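# Shelve the desk carton over its matching label

## Task

Take the carton that sits on the desk and set it into the line of cartons on the wall shelf, above the empty shelf label carrying that carton's part number, so the label is fully covered by it. It must stand upright, aligned with its neighbours, with its own label turned toward the room. The cartons already there must stay where they were, neither moved nor rotated. If the robot falls over or is left leaning, the task fails. A carton that stays put only because the robot is still holding it does not count.

## Robot and tools

ROBOT. A Hello Robot Stretch 3 with one arm: a two-wheel base, a lift that rides up a mast, and a telescoping arm that sticks out to the robot's right. The gripper cannot move forward by itself; you drive the base for that. The base is 0.33 m long and 0.34 m wide and spins about a point midway between its wheels, 0.05 m inside its front edge. Folded and retracted, the wrist stays within a 0.28 m turning circle; an unfolded, level gripper reaches past it. The fingers are limited to about 25 N of squeeze per pad here, so a firm grip matters.

FRAMES. Base frame: origin on the floor between the drive wheels, x ahead, y to the left, z up. hand_pose is reported in it, at the point where closed fingertips meet; with all wrist joints at zero its x axis is up, y runs back along the arm to the mast, z toward the rear. Odometry frame = base frame at scene start; heading is positive to the left, -3.142 to 3.142, and counts wheel slip as motion.

execute_actions. Argument "actions": a list holding one action, or empty (then it only reports state and images). Optional "cameras": list of head_camera, nav_camera, wrist_camera or all; omitted/null means all, [] means none. An action may contain:
- "base" with one key only: {"translate_m": d}, a relative drive straight ahead (positive) or back, -1 to 1 m, measured from where the base last reported itself; or {"rotate_rad": d}, a relative on-the-spot turn, positive = counter-clockwise, -3.2 to 3.2. No sideways motion.
- "joints": absolute targets keyed by name. lift_m 0 to 1.1 (arm height on mast); arm_m 0 to 0.52 (extension); wrist_yaw_rad -1.345 to 4.42 (0 along the arm, positive toward the robot's front, 3.0 folded over the base); wrist_pitch_rad -1.57 to 0.451 (0 level, negative tips fingertips down); wrist_roll_rad -2.911 to 2.911 (0 fingers side by side); gripper_m -0.089 to 0.179 (larger is wider; actual tip gap is smaller by about 0.007 nearly shut to 0.025 fully open, zero below 0.007); head_pan_rad -3.953 to 1.73 (0 ahead, positive left, -1.57 looks along the arm); head_tilt_rad -1.53 to 0.419 (negative looks down). Done tolerances: 0.004 for lift, arm, gripper; 0.02 for yaw, roll, head; 0.05 for pitch.
- "contact_limits": {"arm_m": effort percent 1 to 100}, stopping the arm once its effort hits that value (negative sense when retracting); smaller is gentler, too small stops immediately; values above the maximum are clipped.
Base and joint motions start together and may finish at different times; no action runs past 15 s. Joints or base not named may still be driving toward older targets. Any unknown key or out-of-range number rejects the whole call with no motion. If a result reports a stop, later motion calls in the same reply are skipped.

wait: {"seconds": 0 to 10}; commands nothing, returns state and images.
zoom_image: {"camera": name, "region": [x0, y0, x1, y1]} in pixels of that camera's last full image, top-left origin, at most 504x504.
finished_scene: {"scene": n}; ends the current scene irreversibly and reports success; the carton must already be settled and released.

RESULT LINES. base_status/joint_status: how each commanded motion ended: done, off_target (resting short, maybe still pushing), contact_stop, time_out, torque_fault. After the last three the target is dropped; a contact-stopped arm or lift goes slack until recommanded (a slack lift can sag under load or be pushed up by closing fingers on a surface). on_its_own covers uncommanded joints; "held at" is the held target, not the position. motor_effort: percent of max, positive toward larger values, peak in brackets; readings carry offset and noise; an out-of-range rest effort suggests a load or contact. Positive wheel effort drives forward. base_tilt in degrees (forward/right positive, few-degree fixed bias). turned_by_wheels and turned_by_imu give turn since last result. lidar_m: 12 distances in 30-degree sectors, first straight ahead, going counter-clockwise (4th left, 7th behind, 10th right), plane 0.17 m high, range 0.15 to 12 m, "-" = nothing; misses glass, thin legs and tabletops, and the robot's own parts can hide sectors 5, 6, 9, 10 when the lift is low. wrist_depth_mm and head_depth_mm: 7x7 median depths (45 to 1000 and 280 to 4000 mm), head grid in the sideways image orientation.

CAMERAS. head_camera and nav_camera move with head pan/tilt; wrist_camera rides on the gripper. Calibration (K, distortion, T_world_to_cam in base frame) is given per camera and is only approximate; wrist-camera pose errors grow with arm extension.

GRIPPING. Close to a gripper_m below the carton's width; lower squeezes more, but the stall guard then backs off force. To re-squeeze send a different value. To let go, open at least 0.02 past the touching value. Neither the reading nor done confirms a hold; check images and effort.

SPEED. Base runs up to 0.30 m/s and 1.9 rad/s only with lift_m under 0.30, arm_m under 0.03 and wrist_yaw_rad over 2.54; otherwise 0.10 m/s and 0.63 rad/s.

AVOID. Fold or unfold the wrist only with lift_m 0.32 to 0.95, pitch -0.4, roll near 0; once folded the lift may go down to 0.25. With yaw below -0.4 keep pitch at -0.5 or lower. Base, wrist and head have no contact stop and will keep shoving. Wrist servos shut off for 10 s after sustained strain. An arm pressing on something rigid with the gripper above roughly 0.45 m can tip the robot, more so with high contact limits or a repeated push. Don't drive while holding or pushing a fixed object; snagging furniture, especially reversing, can tip it. If tilted: back out in small steps, free the gripper, drop lift to about 0.2. Avoid drops, slips, slams and hard pushes, and leave the neighbouring cartons untouched. Faster robot motion is better.

Each tool is called after "Call:" by a JSON object that holds its "fn" and its "kwargs".

## Session

Call:
{"fn": "execute_actions", "kwargs": {"actions": []}}

Scene clock: 0.00 s.
base_odometry: x=+0.000 y=+0.000 heading=+0.000 (m, m, rad; odometry frame)
turned_by_wheels: +0.000 (rad since the last result)
turned_by_imu: +0.000 (rad since the last result)
base_tilt: forward=+0.7 right=-2.4 (deg)
lidar_m: 1.86 2.48 2.57 2.55 1.86 1.51 1.49 1.62 1.88 1.82 2.41 1.92
head_depth_mm: 1883 2190 2181 2165 2132 2121 2042 / 1901 2217 2219 2186 2193 2148 2055 / 1908 2254 2229 2231 2193 2188 1967 / 1901 2249 2255 2240 2215 2219 2051 / 1901 2310 2294 2294 2284 2232 2066 / 1891 2348 2316 2301 2294 2248 1998 / 1912 2349 2337 2318 2272 2302 2280
base_status: not commanded
joint_positions: lift_m=+0.595 arm_m=+0.001 wrist_yaw_rad=+2.831 wrist_pitch_rad=-0.513 wrist_roll_rad=+0.002 gripper_m=+0.037 head_pan_rad=+0.020 head_tilt_rad=-0.011
joint_status: not commanded
motor_effort: left_wheel=-2 right_wheel=+1 lift_m=+29 arm_m=+1 wrist_yaw_rad=-1 wrist_pitch_rad=+5 wrist_roll_rad=+0 gripper_m=+0 head_pan_rad=+0 head_tilt_rad=+1 (%)
hand_pose: x=+0.0435 y=+0.0550 z=+0.5868 quat_wxyz=(+0.283, +0.704, +0.071, +0.648) (m; base frame)
wrist_depth_mm: - - - - - - - / - - - - - - - / - - - - - - - / - - - - - - - / 869 - 905 909 910 929 921 / 762 777 749 798 772 782 808 / 684 691 701 701 700 719 735
pictures: head_camera (sideways: a quarter turn clockwise sets it upright), nav_camera (sideways: a quarter turn counterclockwise sets it upright), wrist_camera
Images, in order (width x height): head_camera 896x504, nav_camera 672x504, wrist_camera 644x364.

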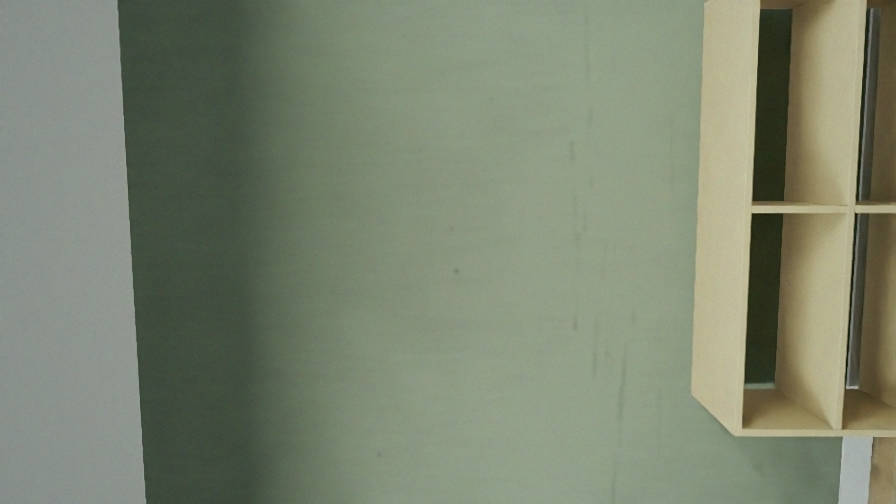

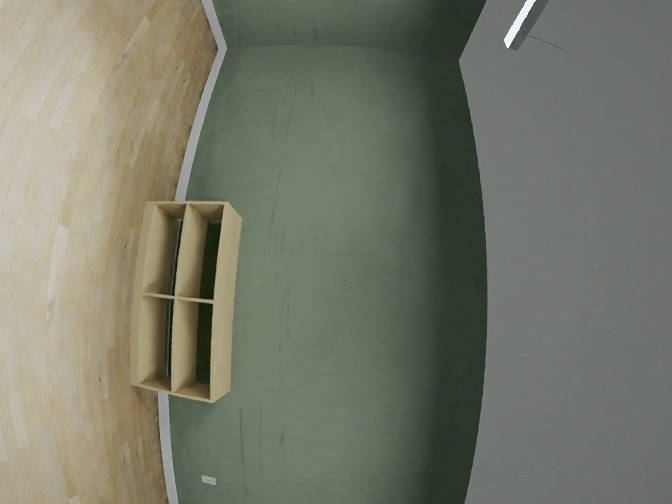

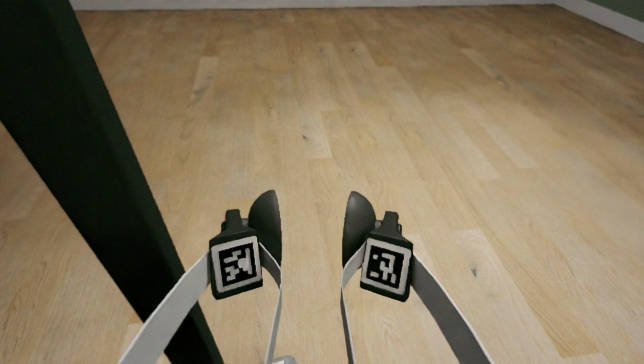

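Call:
{"fn": "execute_actions", "kwargs": {"actions": [{"joints":{"head_pan_rad":-1.6,"head_tilt_rad":-0.3}}], "cameras": ["head_camera","nav_camera"]}}

Call:
{"fn": "execute_actions", "kwargs": {"actions": [{"joints":{"head_pan_rad":-3.3}}], "cameras": ["head_camera","nav_camera"]}}

Scene clock: 2.03 s.
base_odometry: x=+0.000 y=+0.000 heading=+0.000 (m, m, rad; odometry frame)
turned_by_wheels: +0.000 (rad since the last result)
turned_by_imu: +0.000 (rad since the last result)
base_tilt: forward=+0.6 right=-2.4 (deg)
lidar_m: 1.85 2.47 2.58 2.56 1.85 1.51 1.50 1.62 1.88 1.82 2.41 1.92
head_depth_mm: 1923 2000 2075 2134 2290 2176 1659 / 1935 2011 2119 2176 2310 2169 1666 / 1933 2005 2137 2176 2360 2146 1658 / 1963 2041 2128 2203 2358 2137 1668 / 1987 2047 2161 2212 2372 2156 1651 / 1992 2065 2169 2244 1899 2053 1648 / 2014 2075 2199 2283 2416 2168 1653
base_status: not commanded
joint_positions: lift_m=+0.595 arm_m=+0.001 wrist_yaw_rad=+2.831 wrist_pitch_rad=-0.513 wrist_roll_rad=+0.002 gripper_m=+0.037 head_pan_rad=-1.593 head_tilt_rad=-0.296
joint_status: all done
motor_effort: left_wheel=-1(1) right_wheel=+0(0) lift_m=+29(29) arm_m=+1(0) wrist_yaw_rad=+0(0) wrist_pitch_rad=+5(5) wrist_roll_rad=-1(0) gripper_m=+0(0) head_pan_rad=-4(39) head_tilt_rad=-1(17) (%)
hand_pose: x=+0.0435 y=+0.0550 z=+0.5868 quat_wxyz=(+0.283, +0.704, +0.071, +0.648) (m; base frame)
wrist_depth_mm: - - - - - - - / - - - - - - - / - - - - - - - / - - - - - - - / 882 - 922 917 928 926 907 / 772 737 753 798 786 792 813 / 692 699 708 699 708 708 723
pictures: head_camera (sideways: a quarter turn clockwise sets it upright), nav_camera (sideways: a quarter turn counterclockwise sets it upright)
camera_calibration (this result's frames):
head_camera: T_world_to_cam=[[0.0170097, 0.261914, -0.964941, 1.27464], [0.997492, -0.070762, -0.00162343, -0.00830665], [-0.0687064, -0.962493, -0.262461, 0.294492], [0, 0, 0, 1]] pos_world=[0.00683806, -0.0509869, 1.30723]
nav_camera: T_world_to_cam=[[0.0456473, -0.269611, 0.961887, -1.21101], [-0.998514, -0.0410227, 0.035887, 0.00816336], [0.0297836, -0.962095, -0.271083, 0.309131], [0, 0, 0, 1]] pos_world=[0.0542237, -0.0287545, 1.24837]
Images, in order (width x height): head_camera 896x504, nav_camera 672x504.

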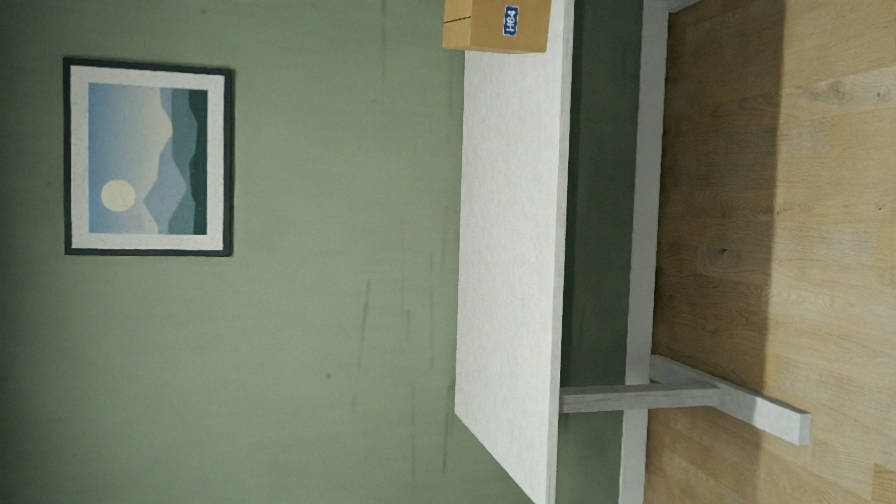

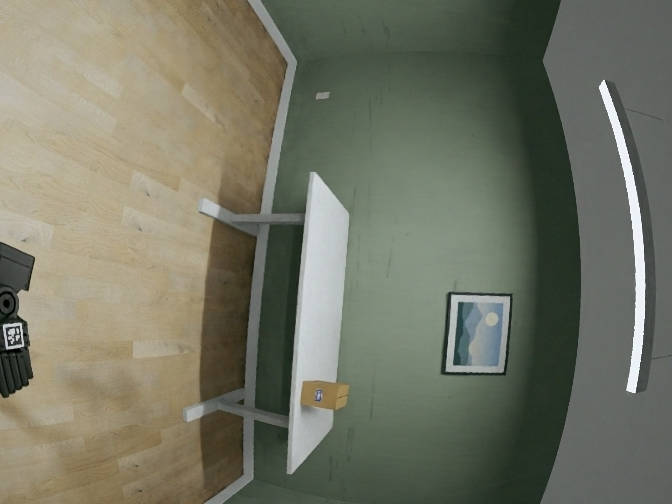

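Scene clock: 3.43 s.
base_odometry: x=+0.000 y=+0.000 heading=+0.000 (m, m, rad; odometry frame)
turned_by_wheels: +0.000 (rad since the last result)
turned_by_imu: +0.000 (rad since the last result)
base_tilt: forward=+0.6 right=-2.4 (deg)
lidar_m: 1.86 2.47 2.57 2.55 1.85 1.51 1.50 1.62 1.88 1.82 2.41 1.92
head_depth_mm: 1342 1404 1472 1538 1623 1720 1678 / 1337 1408 1460 1530 1614 1685 1654 / 1332 1400 1445 1531 1611 1683 1664 / 1332 1379 1457 1518 1591 1686 1657 / 1310 1376 1429 1499 1579 1670 1674 / 1312 1365 1427 1503 1566 1646 1663 / 1310 1360 1422 1483 1577 1657 1650
base_status: not commanded
joint_positions: lift_m=+0.595 arm_m=+0.001 wrist_yaw_rad=+2.831 wrist_pitch_rad=-0.513 wrist_roll_rad=+0.002 gripper_m=+0.037 head_pan_rad=-3.293 head_tilt_rad=-0.296
joint_status: all done
motor_effort: left_wheel=-1(2) right_wheel=+0(0) lift_m=+29(29) arm_m=+0(0) wrist_yaw_rad=-1(1) wrist_pitch_rad=+5(5) wrist_roll_rad=+0(1) gripper_m=+0(0) head_pan_rad=-3(39) head_tilt_rad=-2(1) (%)
hand_pose: x=+0.0435 y=+0.0550 z=+0.5868 quat_wxyz=(+0.283, +0.704, +0.071, +0.648) (m; base frame)
wrist_depth_mm: - - - - - - - / - - - - - - - / - - - - - - - / - - - - - - - / 845 - 918 910 945 911 916 / 764 745 759 793 777 803 810 / 690 695 691 695 710 703 726
pictures: head_camera (sideways: a quarter turn clockwise sets it upright), nav_camera (sideways: a quarter turn counterclockwise sets it upright)
camera_calibration (this result's frames):
head_camera: T_world_to_cam=[[0.257682, -0.0506388, -0.964902, 1.27312], [-0.198704, -0.980058, -0.00163076, -0.00100029], [-0.945577, 0.19215, -0.262606, 0.300029], [0, 0, 0, 1]] pos_world=[-0.0445577, 0.00583817, 1.30722]
nav_camera: T_world_to_cam=[[-0.273388, -0.0105042, 0.961847, -1.20902], [0.0879778, 0.995476, 0.0358776, 0.00154805], [-0.957872, 0.0944297, -0.271227, 0.315343], [0, 0, 0, 1]] pos_world=[-0.0286078, -0.0440185, 1.24836]
Images, in order (width x height): head_camera 896x504, nav_camera 672x504.

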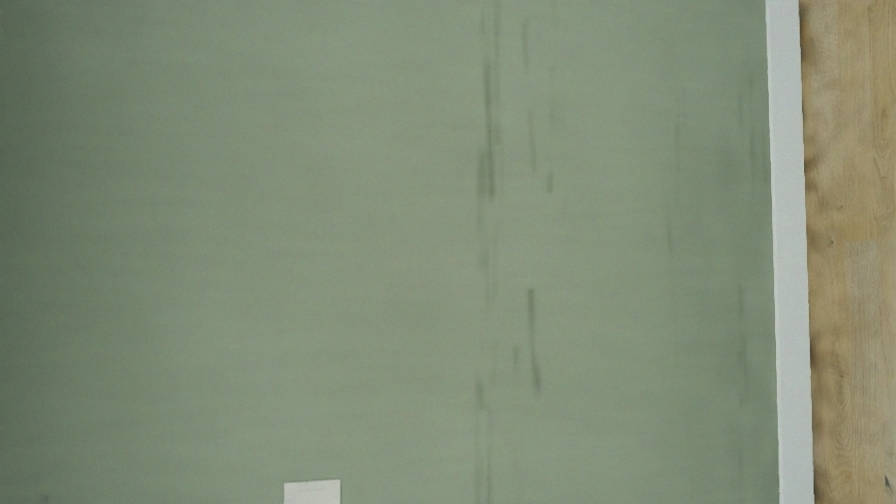

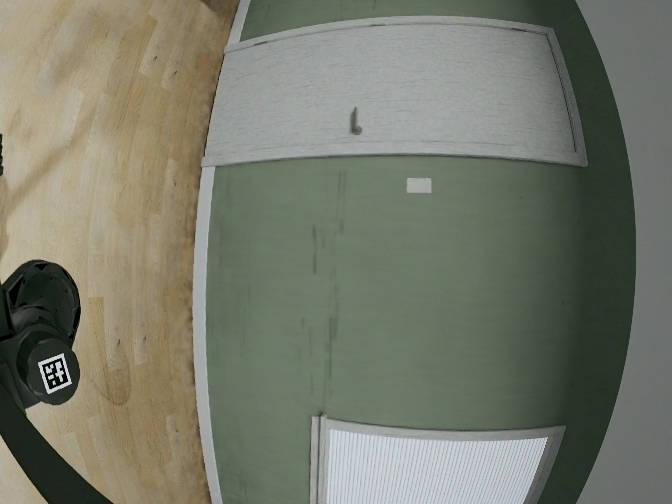

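Call:
{"fn": "execute_actions", "kwargs": {"actions": [{"base":{"rotate_rad":1.006},"joints":{"head_pan_rad":0.5,"head_tilt_rad":-0.15,"lift_m":0.27,"wrist_pitch_rad":-0.4,"wrist_yaw_rad":3.0}}], "cameras": ["head_camera","nav_camera"]}}

Call:
{"fn": "execute_actions", "kwargs": {"actions": [{"base":{"translate_m":-0.84}}], "cameras": []}}

Call:
{"fn": "execute_actions", "kwargs": {"actions": [{"base":{"rotate_rad":-1.151},"joints":{"head_pan_rad":-1.57,"head_tilt_rad":-0.65,"lift_m":0.7}}], "cameras": ["head_camera"]}}

Scene clock: 7.43 s.
base_odometry: x=+0.000 y=+0.000 heading=+1.006 (m, m, rad; odometry frame)
turned_by_wheels: +1.006 (rad since the last result)
turned_by_imu: +0.988 (rad since the last result)
base_tilt: forward=+0.6 right=-2.4 (deg)
lidar_m: 2.59 2.55 1.93 1.51 1.50 1.57 1.88 1.82 2.36 1.92 1.85 2.43
head_depth_mm: 2392 2425 2468 2522 2579 2630 1965 / 2379 2407 2483 2547 2585 2588 1944 / 2380 2427 2493 2509 2592 2608 1958 / 2376 2456 2503 2571 2623 2660 1958 / 2391 2411 2503 2555 2583 2637 1968 / 2398 2441 2483 2526 2639 2665 1951 / 2418 2444 2510 2601 2637 2662 1975
base_status: done
joint_positions: lift_m=+0.270 arm_m=+0.001 wrist_yaw_rad=+2.997 wrist_pitch_rad=-0.422 wrist_roll_rad=+0.002 gripper_m=+0.037 head_pan_rad=+0.493 head_tilt_rad=-0.161
joint_status: all done
motor_effort: left_wheel=-3(8) right_wheel=+1(5) lift_m=+18(25) arm_m=+0(0) wrist_yaw_rad=+2(3) wrist_pitch_rad=+8(9) wrist_roll_rad=+0(1) gripper_m=+0(0) head_pan_rad=+3(37) head_tilt_rad=+3(14) (%)
hand_pose: x=+0.0111 y=+0.0752 z=+0.2822 quat_wxyz=(+0.198, +0.701, +0.098, +0.678) (m; base frame)
wrist_depth_mm: - - - - - - - / - - - - - - - / 795 - 838 826 818 867 878 / 634 636 665 653 663 674 683 / 538 530 - 541 555 560 567 / 468 - - - 470 485 489 / - - - - 420 417 425
pictures: head_camera (sideways: a quarter turn clockwise sets it upright), nav_camera (sideways: a quarter turn counterclockwise sets it upright)
camera_calibration (this result's frames):
head_camera: T_world_to_cam=[[-0.12006, -0.051709, -0.991419, 1.31012], [-0.429768, 0.902926, 0.00495109, -0.00815993], [0.894922, 0.426675, -0.130628, 0.117017], [0, 0, 0, 1]] pos_world=[0.049065, 0.0251846, 1.3142]
nav_camera: T_world_to_cam=[[0.0962178, 0.110201, 0.989241, -1.24711], [0.522618, -0.85143, 0.0440164, -0.0117061], [0.84712, 0.51276, -0.139516, 0.132895], [0, 0, 0, 1]] pos_world=[0.0135335, 0.0593215, 1.25274]
Images, in order (width x height): head_camera 896x504, nav_camera 672x504.

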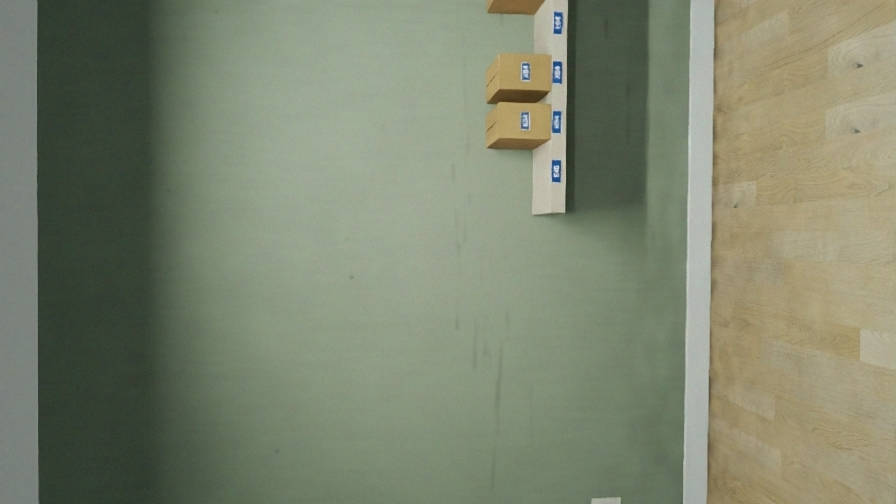

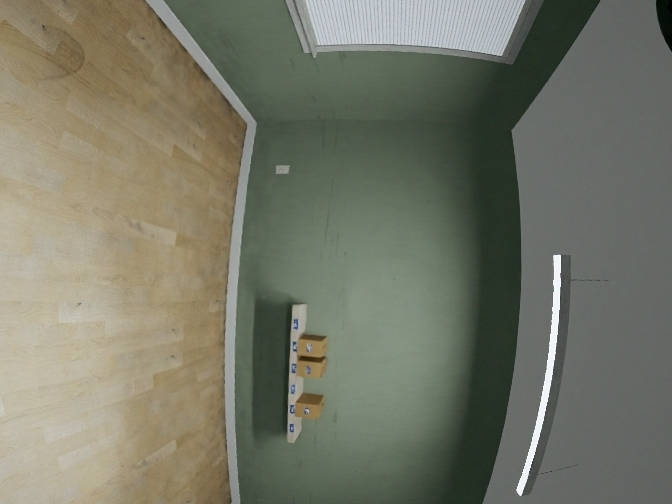

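Scene clock: 11.93 s.
base_odometry: x=-0.450 y=-0.709 heading=+1.006 (m, m, rad; odometry frame)
turned_by_wheels: +0.000 (rad since the last result)
turned_by_imu: -0.001 (rad since the last result)
base_tilt: forward=+0.6 right=-2.4 (deg)
lidar_m: 3.34 3.20 1.49 1.14 1.14 1.23 1.05 1.43 1.30 2.29 2.21 2.35
head_depth_mm: 2275 3112 3206 3283 3384 2728 1970 / 2287 3165 3212 3348 3414 2769 1954 / 2298 3238 3258 3327 3455 2709 1975 / 2558 3179 3253 3330 3418 2726 1954 / 2582 3195 3284 3318 3453 2712 1952 / 2593 3182 3304 3403 3409 2733 1945 / 2592 3220 3219 3304 3448 2679 1956
base_status: done
joint_positions: lift_m=+0.270 arm_m=+0.001 wrist_yaw_rad=+2.997 wrist_pitch_rad=-0.422 wrist_roll_rad=+0.002 gripper_m=+0.037 head_pan_rad=+0.493 head_tilt_rad=-0.161
joint_status: not commanded
motor_effort: left_wheel=-3(12) right_wheel=+1(4) lift_m=+19(19) arm_m=+1(0) wrist_yaw_rad=+2(2) wrist_pitch_rad=+8(9) wrist_roll_rad=-1(1) gripper_m=+0(0) head_pan_rad=+3(3) head_tilt_rad=+3(4) (%)
hand_pose: x=+0.0109 y=+0.0753 z=+0.2823 quat_wxyz=(+0.198, +0.701, +0.098, +0.679) (m; base frame)
wrist_depth_mm: 869 - - - - - - / 927 - - - - - - / 781 - 836 852 848 825 853 / 643 641 677 674 661 680 684 / 538 545 - 544 558 574 585 / 479 - - - 462 476 486 / - - - - 413 423 424
pictures: none
No camera images: the call's "cameras" was empty. Leave "cameras" out to get every camera's image.

Scene clock: 16.67 s.
base_odometry: x=-0.450 y=-0.709 heading=-0.145 (m, m, rad; odometry frame)
turned_by_wheels: -1.151 (rad since the last result)
turned_by_imu: -1.127 (rad since the last result)
base_tilt: forward=+0.5 right=-2.3 (deg)
lidar_m: 2.21 2.36 3.43 3.30 1.62 1.20 1.14 1.19 1.05 1.43 1.30 2.05
head_depth_mm: 1235 1370 1449 1029 1677 1495 1267 / 1232 1359 1414 1030 1368 1467 1271 / 1227 1359 1336 914 1653 1492 1267 / 1220 1358 1324 828 1663 1496 1267 / 1226 1336 1390 1015 1649 1482 1260 / 1217 1345 1381 1009 1643 1478 1252 / 1207 1329 1375 1004 1643 1469 1256
base_status: done
joint_positions: lift_m=+0.700 arm_m=+0.001 wrist_yaw_rad=+2.997 wrist_pitch_rad=-0.421 wrist_roll_rad=+0.002 gripper_m=+0.037 head_pan_rad=-1.563 head_tilt_rad=-0.642
joint_status: all done
motor_effort: left_wheel=+1(8) right_wheel=-2(5) lift_m=+39(41) arm_m=+0(0) wrist_yaw_rad=+2(1) wrist_pitch_rad=+8(9) wrist_roll_rad=-1(1) gripper_m=+0(0) head_pan_rad=-3(38) head_tilt_rad=-3(23) (%)
hand_pose: x=+0.0109 y=+0.0754 z=+0.7115 quat_wxyz=(+0.198, +0.701, +0.098, +0.679) (m; base frame)
wrist_depth_mm: - - - - - - - / - - - - - - - / - - - - - - - / - - - - - - - / - - - - - - - / 967 954 - 950 969 - - / 820 832 845 844 858 863 861
pictures: head_camera (sideways: a quarter turn clockwise sets it upright)
camera_calibration (this result's frames):
head_camera: T_world_to_cam=[[0.00681828, 0.574236, -0.818661, 1.08385], [0.999126, -0.0376713, -0.0181026, 0.013133], [-0.0412352, -0.817822, -0.573991, 0.699712], [0, 0, 0, 1]] pos_world=[0.00834128, -0.0496531, 1.28918]
Images, in order (width x height): head_camera 896x504.

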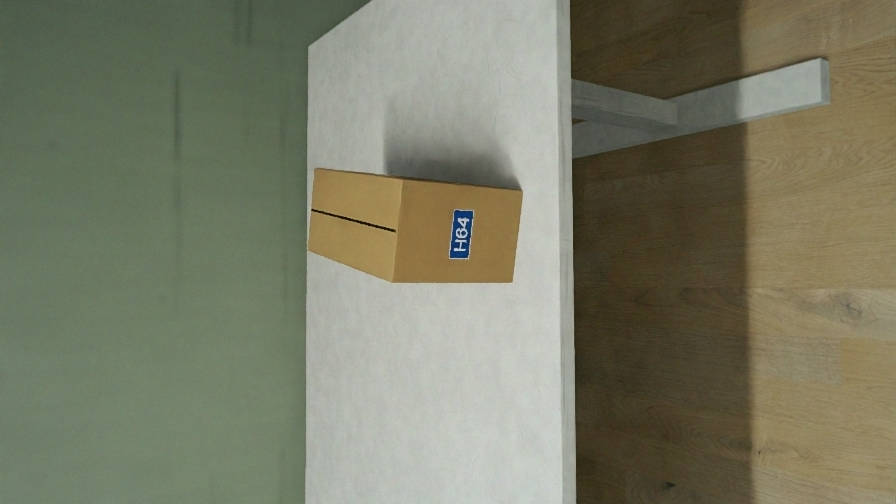

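Call:
{"fn": "execute_actions", "kwargs": {"actions": [{"base":{"rotate_rad":-0.19},"joints":{"wrist_yaw_rad":0,"gripper_m":0.179}}], "cameras": []}}

Call:
{"fn": "execute_actions", "kwargs": {"actions": [{"base":{"translate_m":0.11},"joints":{"wrist_pitch_rad":0.02,"arm_m":0.2}}], "cameras": ["head_camera","wrist_camera"]}}

Scene clock: 19.37 s.
base_odometry: x=-0.450 y=-0.709 heading=-0.335 (m, m, rad; odometry frame)
turned_by_wheels: -0.190 (rad since the last result)
turned_by_imu: -0.186 (rad since the last result)
base_tilt: forward=+0.7 right=-2.5 (deg)
lidar_m: 2.60 2.21 3.15 3.30 2.04 1.28 1.14 1.14 1.42 1.05 1.44 1.31
head_depth_mm: 1334 1483 1678 1808 1779 1513 1277 / 1317 1452 1605 1030 1714 1496 1274 / 1277 1418 1406 1026 1459 1458 1252 / 1254 1384 1395 1015 1655 1489 1310 / 1223 1342 1251 827 1647 1477 1271 / 1206 1317 1373 839 871 1483 1257 / 1172 1291 1369 998 870 1474 1250
base_status: done
joint_positions: lift_m=+0.700 arm_m=+0.001 wrist_yaw_rad=+0.004 wrist_pitch_rad=-0.421 wrist_roll_rad=+0.002 gripper_m=+0.133 head_pan_rad=-1.563 head_tilt_rad=-0.642
joint_status: gripper_m off_target (ended at +0.133, target +0.179); the others done
motor_effort: left_wheel=+0(5) right_wheel=-1(4) lift_m=+39(39) arm_m=+0(0) wrist_yaw_rad=-4(4) wrist_pitch_rad=+8(8) wrist_roll_rad=-1(0) gripper_m=+100(100) head_pan_rad=-3(4) head_tilt_rad=-3(3) (%)
hand_pose: x=-0.0207 y=-0.3702 z=+0.7115 quat_wxyz=(+0.691, +0.149, -0.691, -0.147) (m; base frame)
wrist_depth_mm: 426 436 429 461 487 497 - / - - - - - - - / - - - - - - - / - - - - - - - / - - - - - - - / 950 - 979 990 993 - - / 843 834 839 842 847 895 883
pictures: none
No camera images: the call's "cameras" was empty. Leave "cameras" out to get every camera's image.

Scene clock: 22.07 s.
base_odometry: x=-0.346 y=-0.746 heading=-0.335 (m, m, rad; odometry frame)
turned_by_wheels: +0.000 (rad since the last result)
turned_by_imu: +0.001 (rad since the last result)
base_tilt: forward=+0.7 right=-2.4 (deg)
lidar_m: 2.49 2.10 2.54 3.32 2.22 1.40 1.25 1.25 1.08 1.07 1.42 1.22
head_depth_mm: 1316 1454 1643 1032 1722 1494 1304 / 1295 1431 1482 1027 1715 - - / 1261 1394 1415 984 1464 - 1245 / 1236 1373 962 821 856 - 1247 / 1216 1325 1392 976 881 1493 1261 / 1190 1306 1387 1008 869 1482 1253 / 1157 1272 1344 1000 841 1477 1255
base_status: done
joint_positions: lift_m=+0.700 arm_m=+0.200 wrist_yaw_rad=+0.002 wrist_pitch_rad=-0.005 wrist_roll_rad=+0.002 gripper_m=+0.179 head_pan_rad=-1.563 head_tilt_rad=-0.642
joint_status: all done
on_its_own: gripper_m moved +0.046 to your old target +0.179
motor_effort: left_wheel=+0(5) right_wheel=-2(2) lift_m=+39(39) arm_m=+5(8) wrist_yaw_rad=-2(4) wrist_pitch_rad=+10(10) wrist_roll_rad=-1(1) gripper_m=+0(100) head_pan_rad=-3(3) head_tilt_rad=-3(3) (%)
hand_pose: x=-0.0209 y=-0.6008 z=+0.8129 quat_wxyz=(+0.707, +0.003, -0.707, -0.001) (m; base frame)
wrist_depth_mm: 820 846 894 913 965 - - / 847 864 902 269 - - - / 866 923 910 277 - - - / 620 630 631 286 539 - - / 417 396 398 298 381 425 429 / - 286 288 291 296 290 315 / 222 224 228 238 252 - -
pictures: head_camera (sideways: a quarter turn clockwise sets it upright), wrist_camera
camera_calibration (this result's frames):
head_camera: T_world_to_cam=[[0.00683875, 0.574236, -0.818661, 1.08385], [0.999125, -0.0377069, -0.0181026, 0.013133], [-0.0412643, -0.817821, -0.573991, 0.699712], [0, 0, 0, 1]] pos_world=[0.00833951, -0.0496532, 1.28918]
wrist_camera: T_world_to_cam=[[-0.999507, 0.0296534, 0.010323, -0.0143807], [-0.00389412, 0.209163, -0.977873, 0.949218], [-0.0311564, -0.977431, -0.208945, -0.252753], [0, 0, 0, 1]] pos_world=[-0.0185521, -0.445164, 0.875551]
Images, in order (width x height): head_camera 896x504, wrist_camera 644x364.

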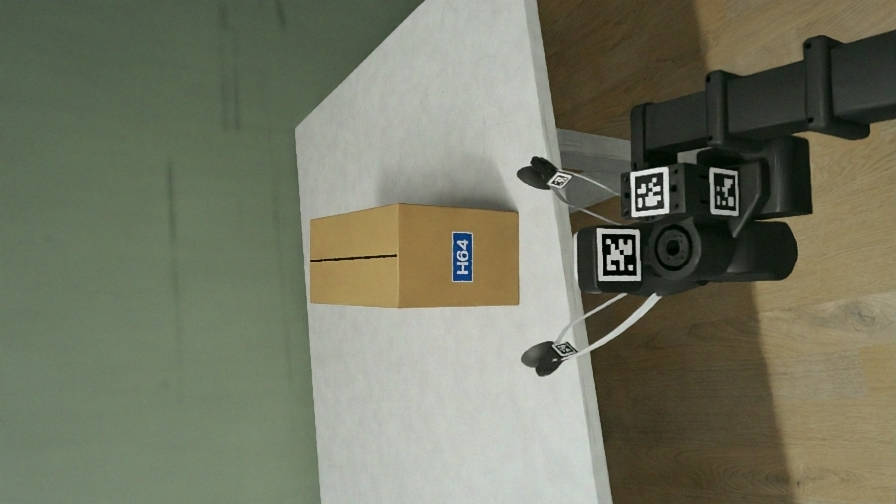

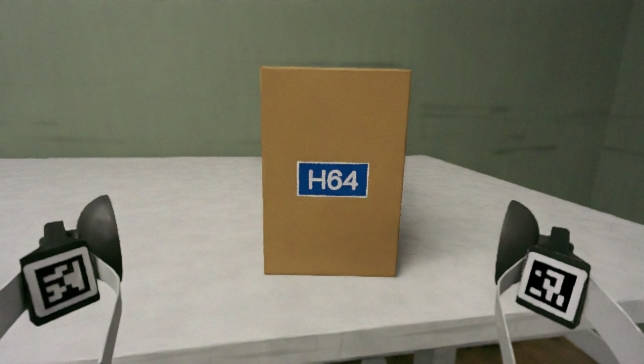

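Call:
{"fn": "execute_actions", "kwargs": {"actions": [{"joints":{"wrist_pitch_rad":-0.8,"lift_m":1.0,"wrist_yaw_rad":-0.04}}], "cameras": []}}

Call:
{"fn": "execute_actions", "kwargs": {"actions": [{"joints":{"arm_m":0.52}}], "cameras": ["head_camera","wrist_camera"]}}

Scene clock: 25.77 s.
base_odometry: x=-0.346 y=-0.746 heading=-0.335 (m, m, rad; odometry frame)
turned_by_wheels: +0.000 (rad since the last result)
turned_by_imu: +0.001 (rad since the last result)
base_tilt: forward=+0.6 right=-2.5 (deg)
lidar_m: 2.49 2.10 2.55 3.32 2.23 1.41 1.25 1.26 1.08 1.07 1.42 1.22
head_depth_mm: 1318 1426 - 997 1722 1508 1285 / 1288 1377 - 952 1666 1499 1272 / 1254 1347 - - 1473 1490 1262 / 1237 1335 - - 1664 1490 1262 / 1209 1336 1393 1027 882 1481 1264 / 1183 1291 1389 1008 845 1484 1257 / 1158 1281 1355 1001 844 1472 1260
base_status: not commanded
joint_positions: lift_m=+1.000 arm_m=+0.200 wrist_yaw_rad=-0.036 wrist_pitch_rad=-0.808 wrist_roll_rad=+0.002 gripper_m=+0.179 head_pan_rad=-1.563 head_tilt_rad=-0.642
joint_status: all done
motor_effort: left_wheel=+0(0) right_wheel=-2(2) lift_m=+39(40) arm_m=+5(5) wrist_yaw_rad=-4(4) wrist_pitch_rad=+3(9) wrist_roll_rad=+0(1) gripper_m=+0(0) head_pan_rad=-3(2) head_tilt_rad=-3(3) (%)
hand_pose: x=-0.0274 y=-0.5042 z=+0.9364 quat_wxyz=(+0.645, +0.266, -0.655, -0.290) (m; base frame)
wrist_depth_mm: 555 572 571 320 598 605 - / 506 508 516 373 531 539 - / 457 466 467 447 480 483 497 / 420 427 426 440 - - - / 400 - - - - - - / - - - - - - - / 974 - 994 - - - -
pictures: none
No camera images: the call's "cameras" was empty. Leave "cameras" out to get every camera's image.

Scene clock: 29.33 s.
base_odometry: x=-0.346 y=-0.746 heading=-0.335 (m, m, rad; odometry frame)
turned_by_wheels: +0.000 (rad since the last result)
turned_by_imu: +0.001 (rad since the last result)
base_tilt: forward=+0.6 right=-2.3 (deg)
lidar_m: 2.49 2.11 2.55 3.32 2.22 1.40 1.25 1.25 1.07 1.07 1.42 1.22
head_depth_mm: 1320 - - 1012 1739 1492 1276 / 1276 - 1412 1023 1673 1496 1273 / 1237 1445 1404 989 1469 1491 1265 / 1223 - 912 818 1649 1499 1264 / 1216 1332 1322 978 876 1485 1256 / 1180 1302 1372 1014 848 1482 1261 / 1167 1279 1349 1000 842 1468 1253
base_status: not commanded
joint_positions: lift_m=+1.000 arm_m=+0.520 wrist_yaw_rad=-0.038 wrist_pitch_rad=-0.808 wrist_roll_rad=+0.002 gripper_m=+0.179 head_pan_rad=-1.563 head_tilt_rad=-0.642
joint_status: all done
motor_effort: left_wheel=+0(0) right_wheel=-1(1) lift_m=+39(39) arm_m=+5(6) wrist_yaw_rad=-2(4) wrist_pitch_rad=+3(3) wrist_roll_rad=-1(0) gripper_m=+0(0) head_pan_rad=-3(3) head_tilt_rad=-3(3) (%)
hand_pose: x=-0.0277 y=-0.8241 z=+0.9363 quat_wxyz=(+0.644, +0.266, -0.655, -0.291) (m; base frame)
wrist_depth_mm: 569 566 574 593 587 636 913 / 502 506 512 273 528 543 - / 458 464 445 244 458 479 - / 410 421 415 223 417 438 449 / 389 385 209 203 212 403 408 / - 354 189 189 192 370 377 / 331 333 176 174 178 348 345
pictures: head_camera (sideways: a quarter turn clockwise sets it upright), wrist_camera
camera_calibration (this result's frames):
head_camera: T_world_to_cam=[[0.00687263, 0.574236, -0.818661, 1.08385], [0.999123, -0.0377659, -0.0181026, 0.013133], [-0.0413126, -0.817819, -0.573991, 0.699713], [0, 0, 0, 1]] pos_world=[0.00833658, -0.0496533, 1.28918]
wrist_camera: T_world_to_cam=[[-0.998117, 0.0532808, 0.0303839, -0.0150894], [0.0292176, 0.848582, -0.528257, 1.22342], [-0.0539292, -0.526375, -0.848541, 0.524487], [0, 0, 0, 1]] pos_world=[-0.0225212, -0.761287, 1.09179]
Images, in order (width x height): head_camera 896x504, wrist_camera 644x364.

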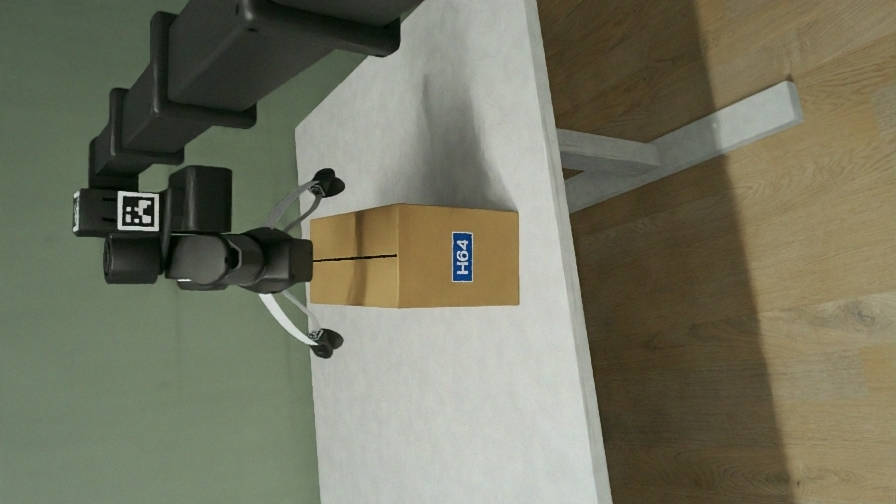

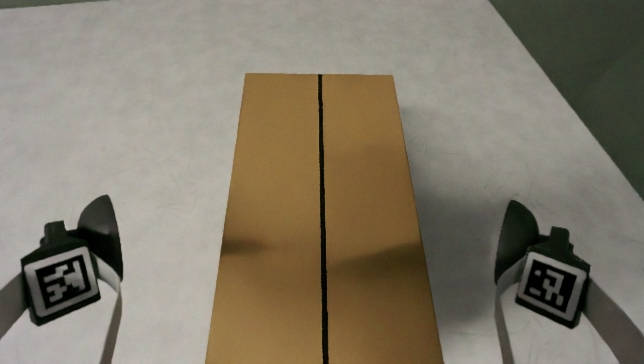

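Call:
{"fn": "execute_actions", "kwargs": {"actions": [{"base":{"translate_m":-0.007},"joints":{"wrist_pitch_rad":-0.63,"lift_m":0.9}}], "cameras": ["head_camera","wrist_camera"]}}

Call:
{"fn": "execute_actions", "kwargs": {"actions": [{"joints":{"gripper_m":0.06}}], "cameras": ["head_camera","wrist_camera"]}}

Call:
{"fn": "execute_actions", "kwargs": {"actions": [{"joints":{"lift_m":0.93}}], "cameras": ["head_camera","wrist_camera"]}}

Scene clock: 31.27 s.
base_odometry: x=-0.352 y=-0.743 heading=-0.335 (m, m, rad; odometry frame)
turned_by_wheels: +0.000 (rad since the last result)
turned_by_imu: +0.000 (rad since the last result)
base_tilt: forward=+0.6 right=-2.4 (deg)
lidar_m: 2.49 2.11 2.56 3.32 2.22 1.39 1.24 1.25 1.07 1.07 1.42 1.22
head_depth_mm: 1313 1455 1631 - - 1475 1277 / 1287 1431 1549 950 1660 1498 1270 / 1260 1379 1271 1017 1451 1500 1266 / 1229 1330 - 820 1659 1488 1257 / 1214 1340 1404 947 877 1485 1261 / 1187 1304 1386 1010 845 1479 1258 / 1166 1277 1358 1000 843 1479 1255
base_status: done
joint_positions: lift_m=+0.901 arm_m=+0.520 wrist_yaw_rad=-0.038 wrist_pitch_rad=-0.640 wrist_roll_rad=+0.002 gripper_m=+0.179 head_pan_rad=-1.563 head_tilt_rad=-0.642
joint_status: all done
motor_effort: left_wheel=+0(2) right_wheel=+0(6) lift_m=+16(35) arm_m=+5(5) wrist_yaw_rad=-2(3) wrist_pitch_rad=+4(8) wrist_roll_rad=+0(1) gripper_m=-1(0) head_pan_rad=-3(4) head_tilt_rad=-3(2) (%)
hand_pose: x=-0.0289 y=-0.8556 z=+0.8669 quat_wxyz=(+0.666, +0.210, -0.676, -0.236) (m; base frame)
wrist_depth_mm: 575 584 616 615 619 752 839 / 494 491 196 192 477 524 932 / 425 423 162 164 172 444 482 / 365 371 141 142 144 391 392 / 334 130 125 127 129 341 343 / - 114 113 114 115 120 319 / 268 102 102 103 104 268 273
pictures: head_camera (sideways: a quarter turn clockwise sets it upright), wrist_camera
camera_calibration (this result's frames):
head_camera: T_world_to_cam=[[0.00687263, 0.574235, -0.818661, 1.08385], [0.999123, -0.0377659, -0.0181026, 0.013133], [-0.0413126, -0.817819, -0.573991, 0.699713], [0, 0, 0, 1]] pos_world=[0.00833658, -0.0496533, 1.28918]
wrist_camera: T_world_to_cam=[[-0.997923, 0.0582991, 0.0274099, -0.00565141], [0.0255114, 0.748327, -0.662839, 1.24428], [-0.0591545, -0.660763, -0.74826, 0.246841], [0, 0, 0, 1]] pos_world=[-0.0227813, -0.767698, 1.00962]
Images, in order (width x height): head_camera 896x504, wrist_camera 644x364.

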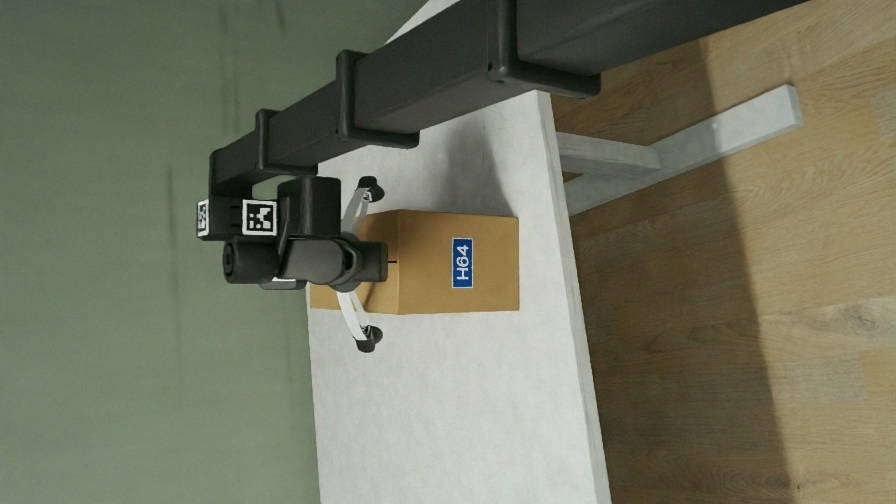

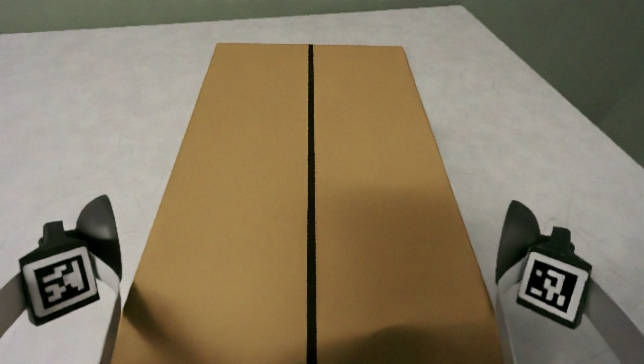

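Scene clock: 32.93 s.
base_odometry: x=-0.352 y=-0.743 heading=-0.335 (m, m, rad; odometry frame)
turned_by_wheels: +0.000 (rad since the last result)
turned_by_imu: +0.000 (rad since the last result)
base_tilt: forward=+0.6 right=-2.4 (deg)
lidar_m: 2.49 2.11 2.56 3.29 2.21 1.39 1.24 1.25 1.08 1.07 1.42 1.23
head_depth_mm: 1317 1473 1632 - - 1456 1268 / 1294 1429 1558 950 1661 1489 1272 / 1263 1364 1273 1028 1453 1489 1262 / 1240 1343 - 821 1654 1497 1263 / 1206 1345 1402 940 874 1489 1255 / 1191 1302 1385 1004 848 1491 1256 / 1169 1274 1346 1008 842 1469 1256
base_status: not commanded
joint_positions: lift_m=+0.901 arm_m=+0.520 wrist_yaw_rad=-0.039 wrist_pitch_rad=-0.599 wrist_roll_rad=+0.002 gripper_m=+0.126 head_pan_rad=-1.563 head_tilt_rad=-0.642
joint_status: gripper_m off_target (ended at +0.126, target +0.060)
motor_effort: left_wheel=+0(0) right_wheel=-1(1) lift_m=+16(16) arm_m=+5(5) wrist_yaw_rad=-2(3) wrist_pitch_rad=-12(13) wrist_roll_rad=-1(0) gripper_m=-100(100) head_pan_rad=-3(3) head_tilt_rad=-3(3) (%)
hand_pose: x=-0.0292 y=-0.8626 z=+0.8749 quat_wxyz=(+0.671, +0.196, -0.680, -0.222) (m; base frame)
wrist_depth_mm: 582 605 631 652 668 759 807 / 531 550 530 218 557 601 927 / 449 455 182 182 196 480 - / 386 397 155 156 162 416 412 / 343 142 136 137 138 366 361 / 309 123 121 121 124 - 323 / 276 111 109 110 111 282 289
pictures: head_camera (sideways: a quarter turn clockwise sets it upright), wrist_camera
camera_calibration (this result's frames):
head_camera: T_world_to_cam=[[0.00687277, 0.574236, -0.818661, 1.08385], [0.999123, -0.0377661, -0.0181026, 0.013133], [-0.0413128, -0.817819, -0.573991, 0.699713], [0, 0, 0, 1]] pos_world=[0.00833656, -0.0496533, 1.28918]
wrist_camera: T_world_to_cam=[[-0.99787, 0.0595896, 0.0265552, -0.00390427], [0.0245604, 0.720237, -0.693294, 1.25724], [-0.0604391, -0.691165, -0.720166, 0.19741], [0, 0, 0, 1]] pos_world=[-0.0228431, -0.768838, 1.01391]
Images, in order (width x height): head_camera 896x504, wrist_camera 644x364.

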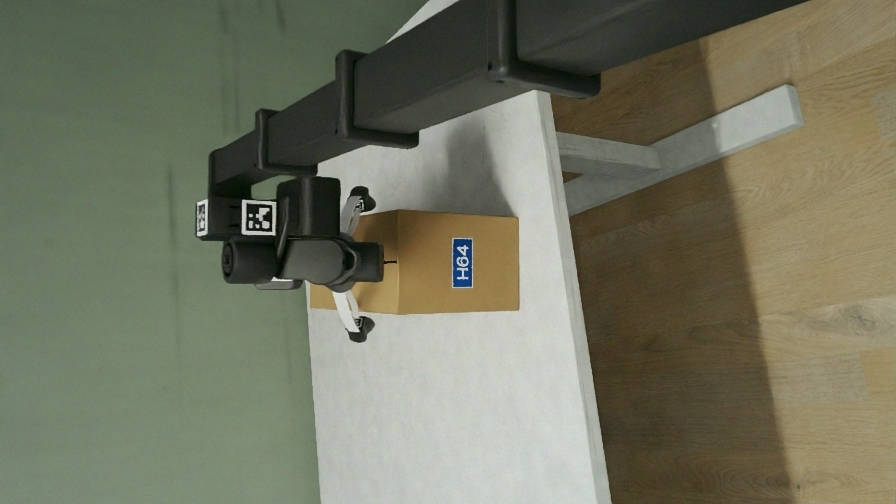

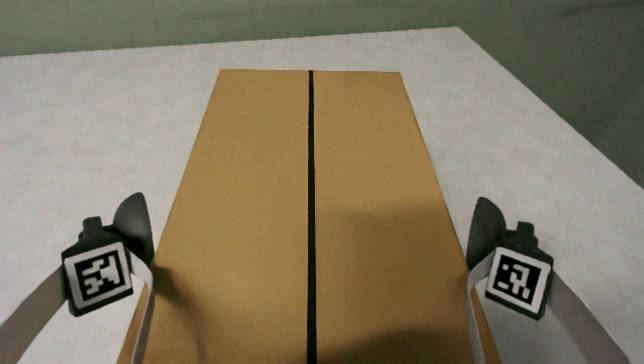

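Scene clock: 34.03 s.
base_odometry: x=-0.352 y=-0.743 heading=-0.335 (m, m, rad; odometry frame)
turned_by_wheels: +0.000 (rad since the last result)
turned_by_imu: +0.000 (rad since the last result)
base_tilt: forward=+0.6 right=-2.4 (deg)
lidar_m: 2.49 2.11 2.55 3.32 2.21 1.39 1.24 1.25 1.08 1.07 1.42 1.23
head_depth_mm: 1324 1474 1613 - 1706 1501 1269 / 1303 1416 - 987 1715 1482 1267 / 1259 1371 1338 1017 1447 1490 1257 / 1236 1329 816 800 1650 1490 1260 / 1211 1337 1401 940 877 1486 1261 / 1188 1298 1374 1011 848 1485 1260 / 1166 1279 1349 999 844 1479 1257
base_status: not commanded
joint_positions: lift_m=+0.929 arm_m=+0.520 wrist_yaw_rad=-0.038 wrist_pitch_rad=-0.648 wrist_roll_rad=+0.002 gripper_m=+0.100 head_pan_rad=-1.563 head_tilt_rad=-0.642
joint_status: all done
on_its_own: gripper_m moved -0.026 toward your old target +0.060
motor_effort: left_wheel=+0(0) right_wheel=-2(1) lift_m=+40(40) arm_m=+4(5) wrist_yaw_rad=-2(2) wrist_pitch_rad=+7(12) wrist_roll_rad=+0(1) gripper_m=-100(100) head_pan_rad=-4(3) head_tilt_rad=-3(3) (%)
hand_pose: x=-0.0289 y=-0.8543 z=+0.8943 quat_wxyz=(+0.665, +0.212, -0.675, -0.239) (m; base frame)
wrist_depth_mm: 593 597 633 668 665 776 832 / 519 534 541 552 556 579 932 / 454 457 200 196 448 487 - / 394 400 162 163 170 420 420 / 353 146 139 140 141 380 378 / 324 123 122 123 124 - 338 / 291 110 108 110 110 299 304
pictures: head_camera (sideways: a quarter turn clockwise sets it upright), wrist_camera
camera_calibration (this result's frames):
head_camera: T_world_to_cam=[[0.00687263, 0.574236, -0.818661, 1.08385], [0.999123, -0.0377659, -0.0181026, 0.013133], [-0.0413126, -0.817819, -0.573991, 0.699713], [0, 0, 0, 1]] pos_world=[0.00833658, -0.0496533, 1.28918]
wrist_camera: T_world_to_cam=[[-0.99792, 0.0582654, 0.0275654, -0.00662977], [0.0258509, 0.753532, -0.656903, 1.26064], [-0.0590461, -0.654824, -0.753471, 0.277979], [0, 0, 0, 1]] pos_world=[-0.0227911, -0.767521, 1.03775]
Images, in order (width x height): head_camera 896x504, wrist_camera 644x364.

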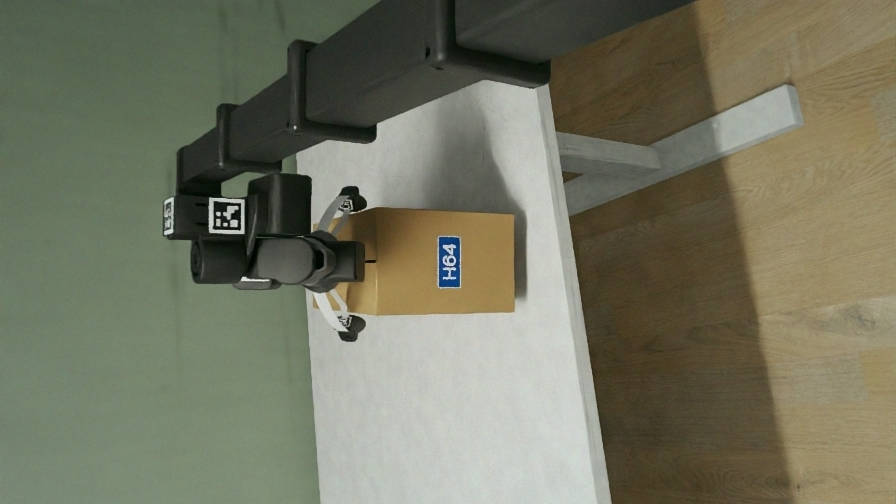

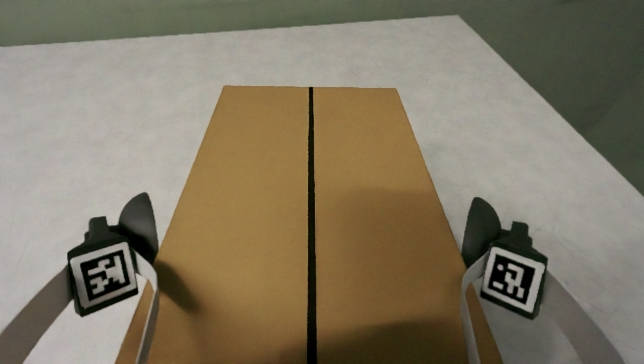

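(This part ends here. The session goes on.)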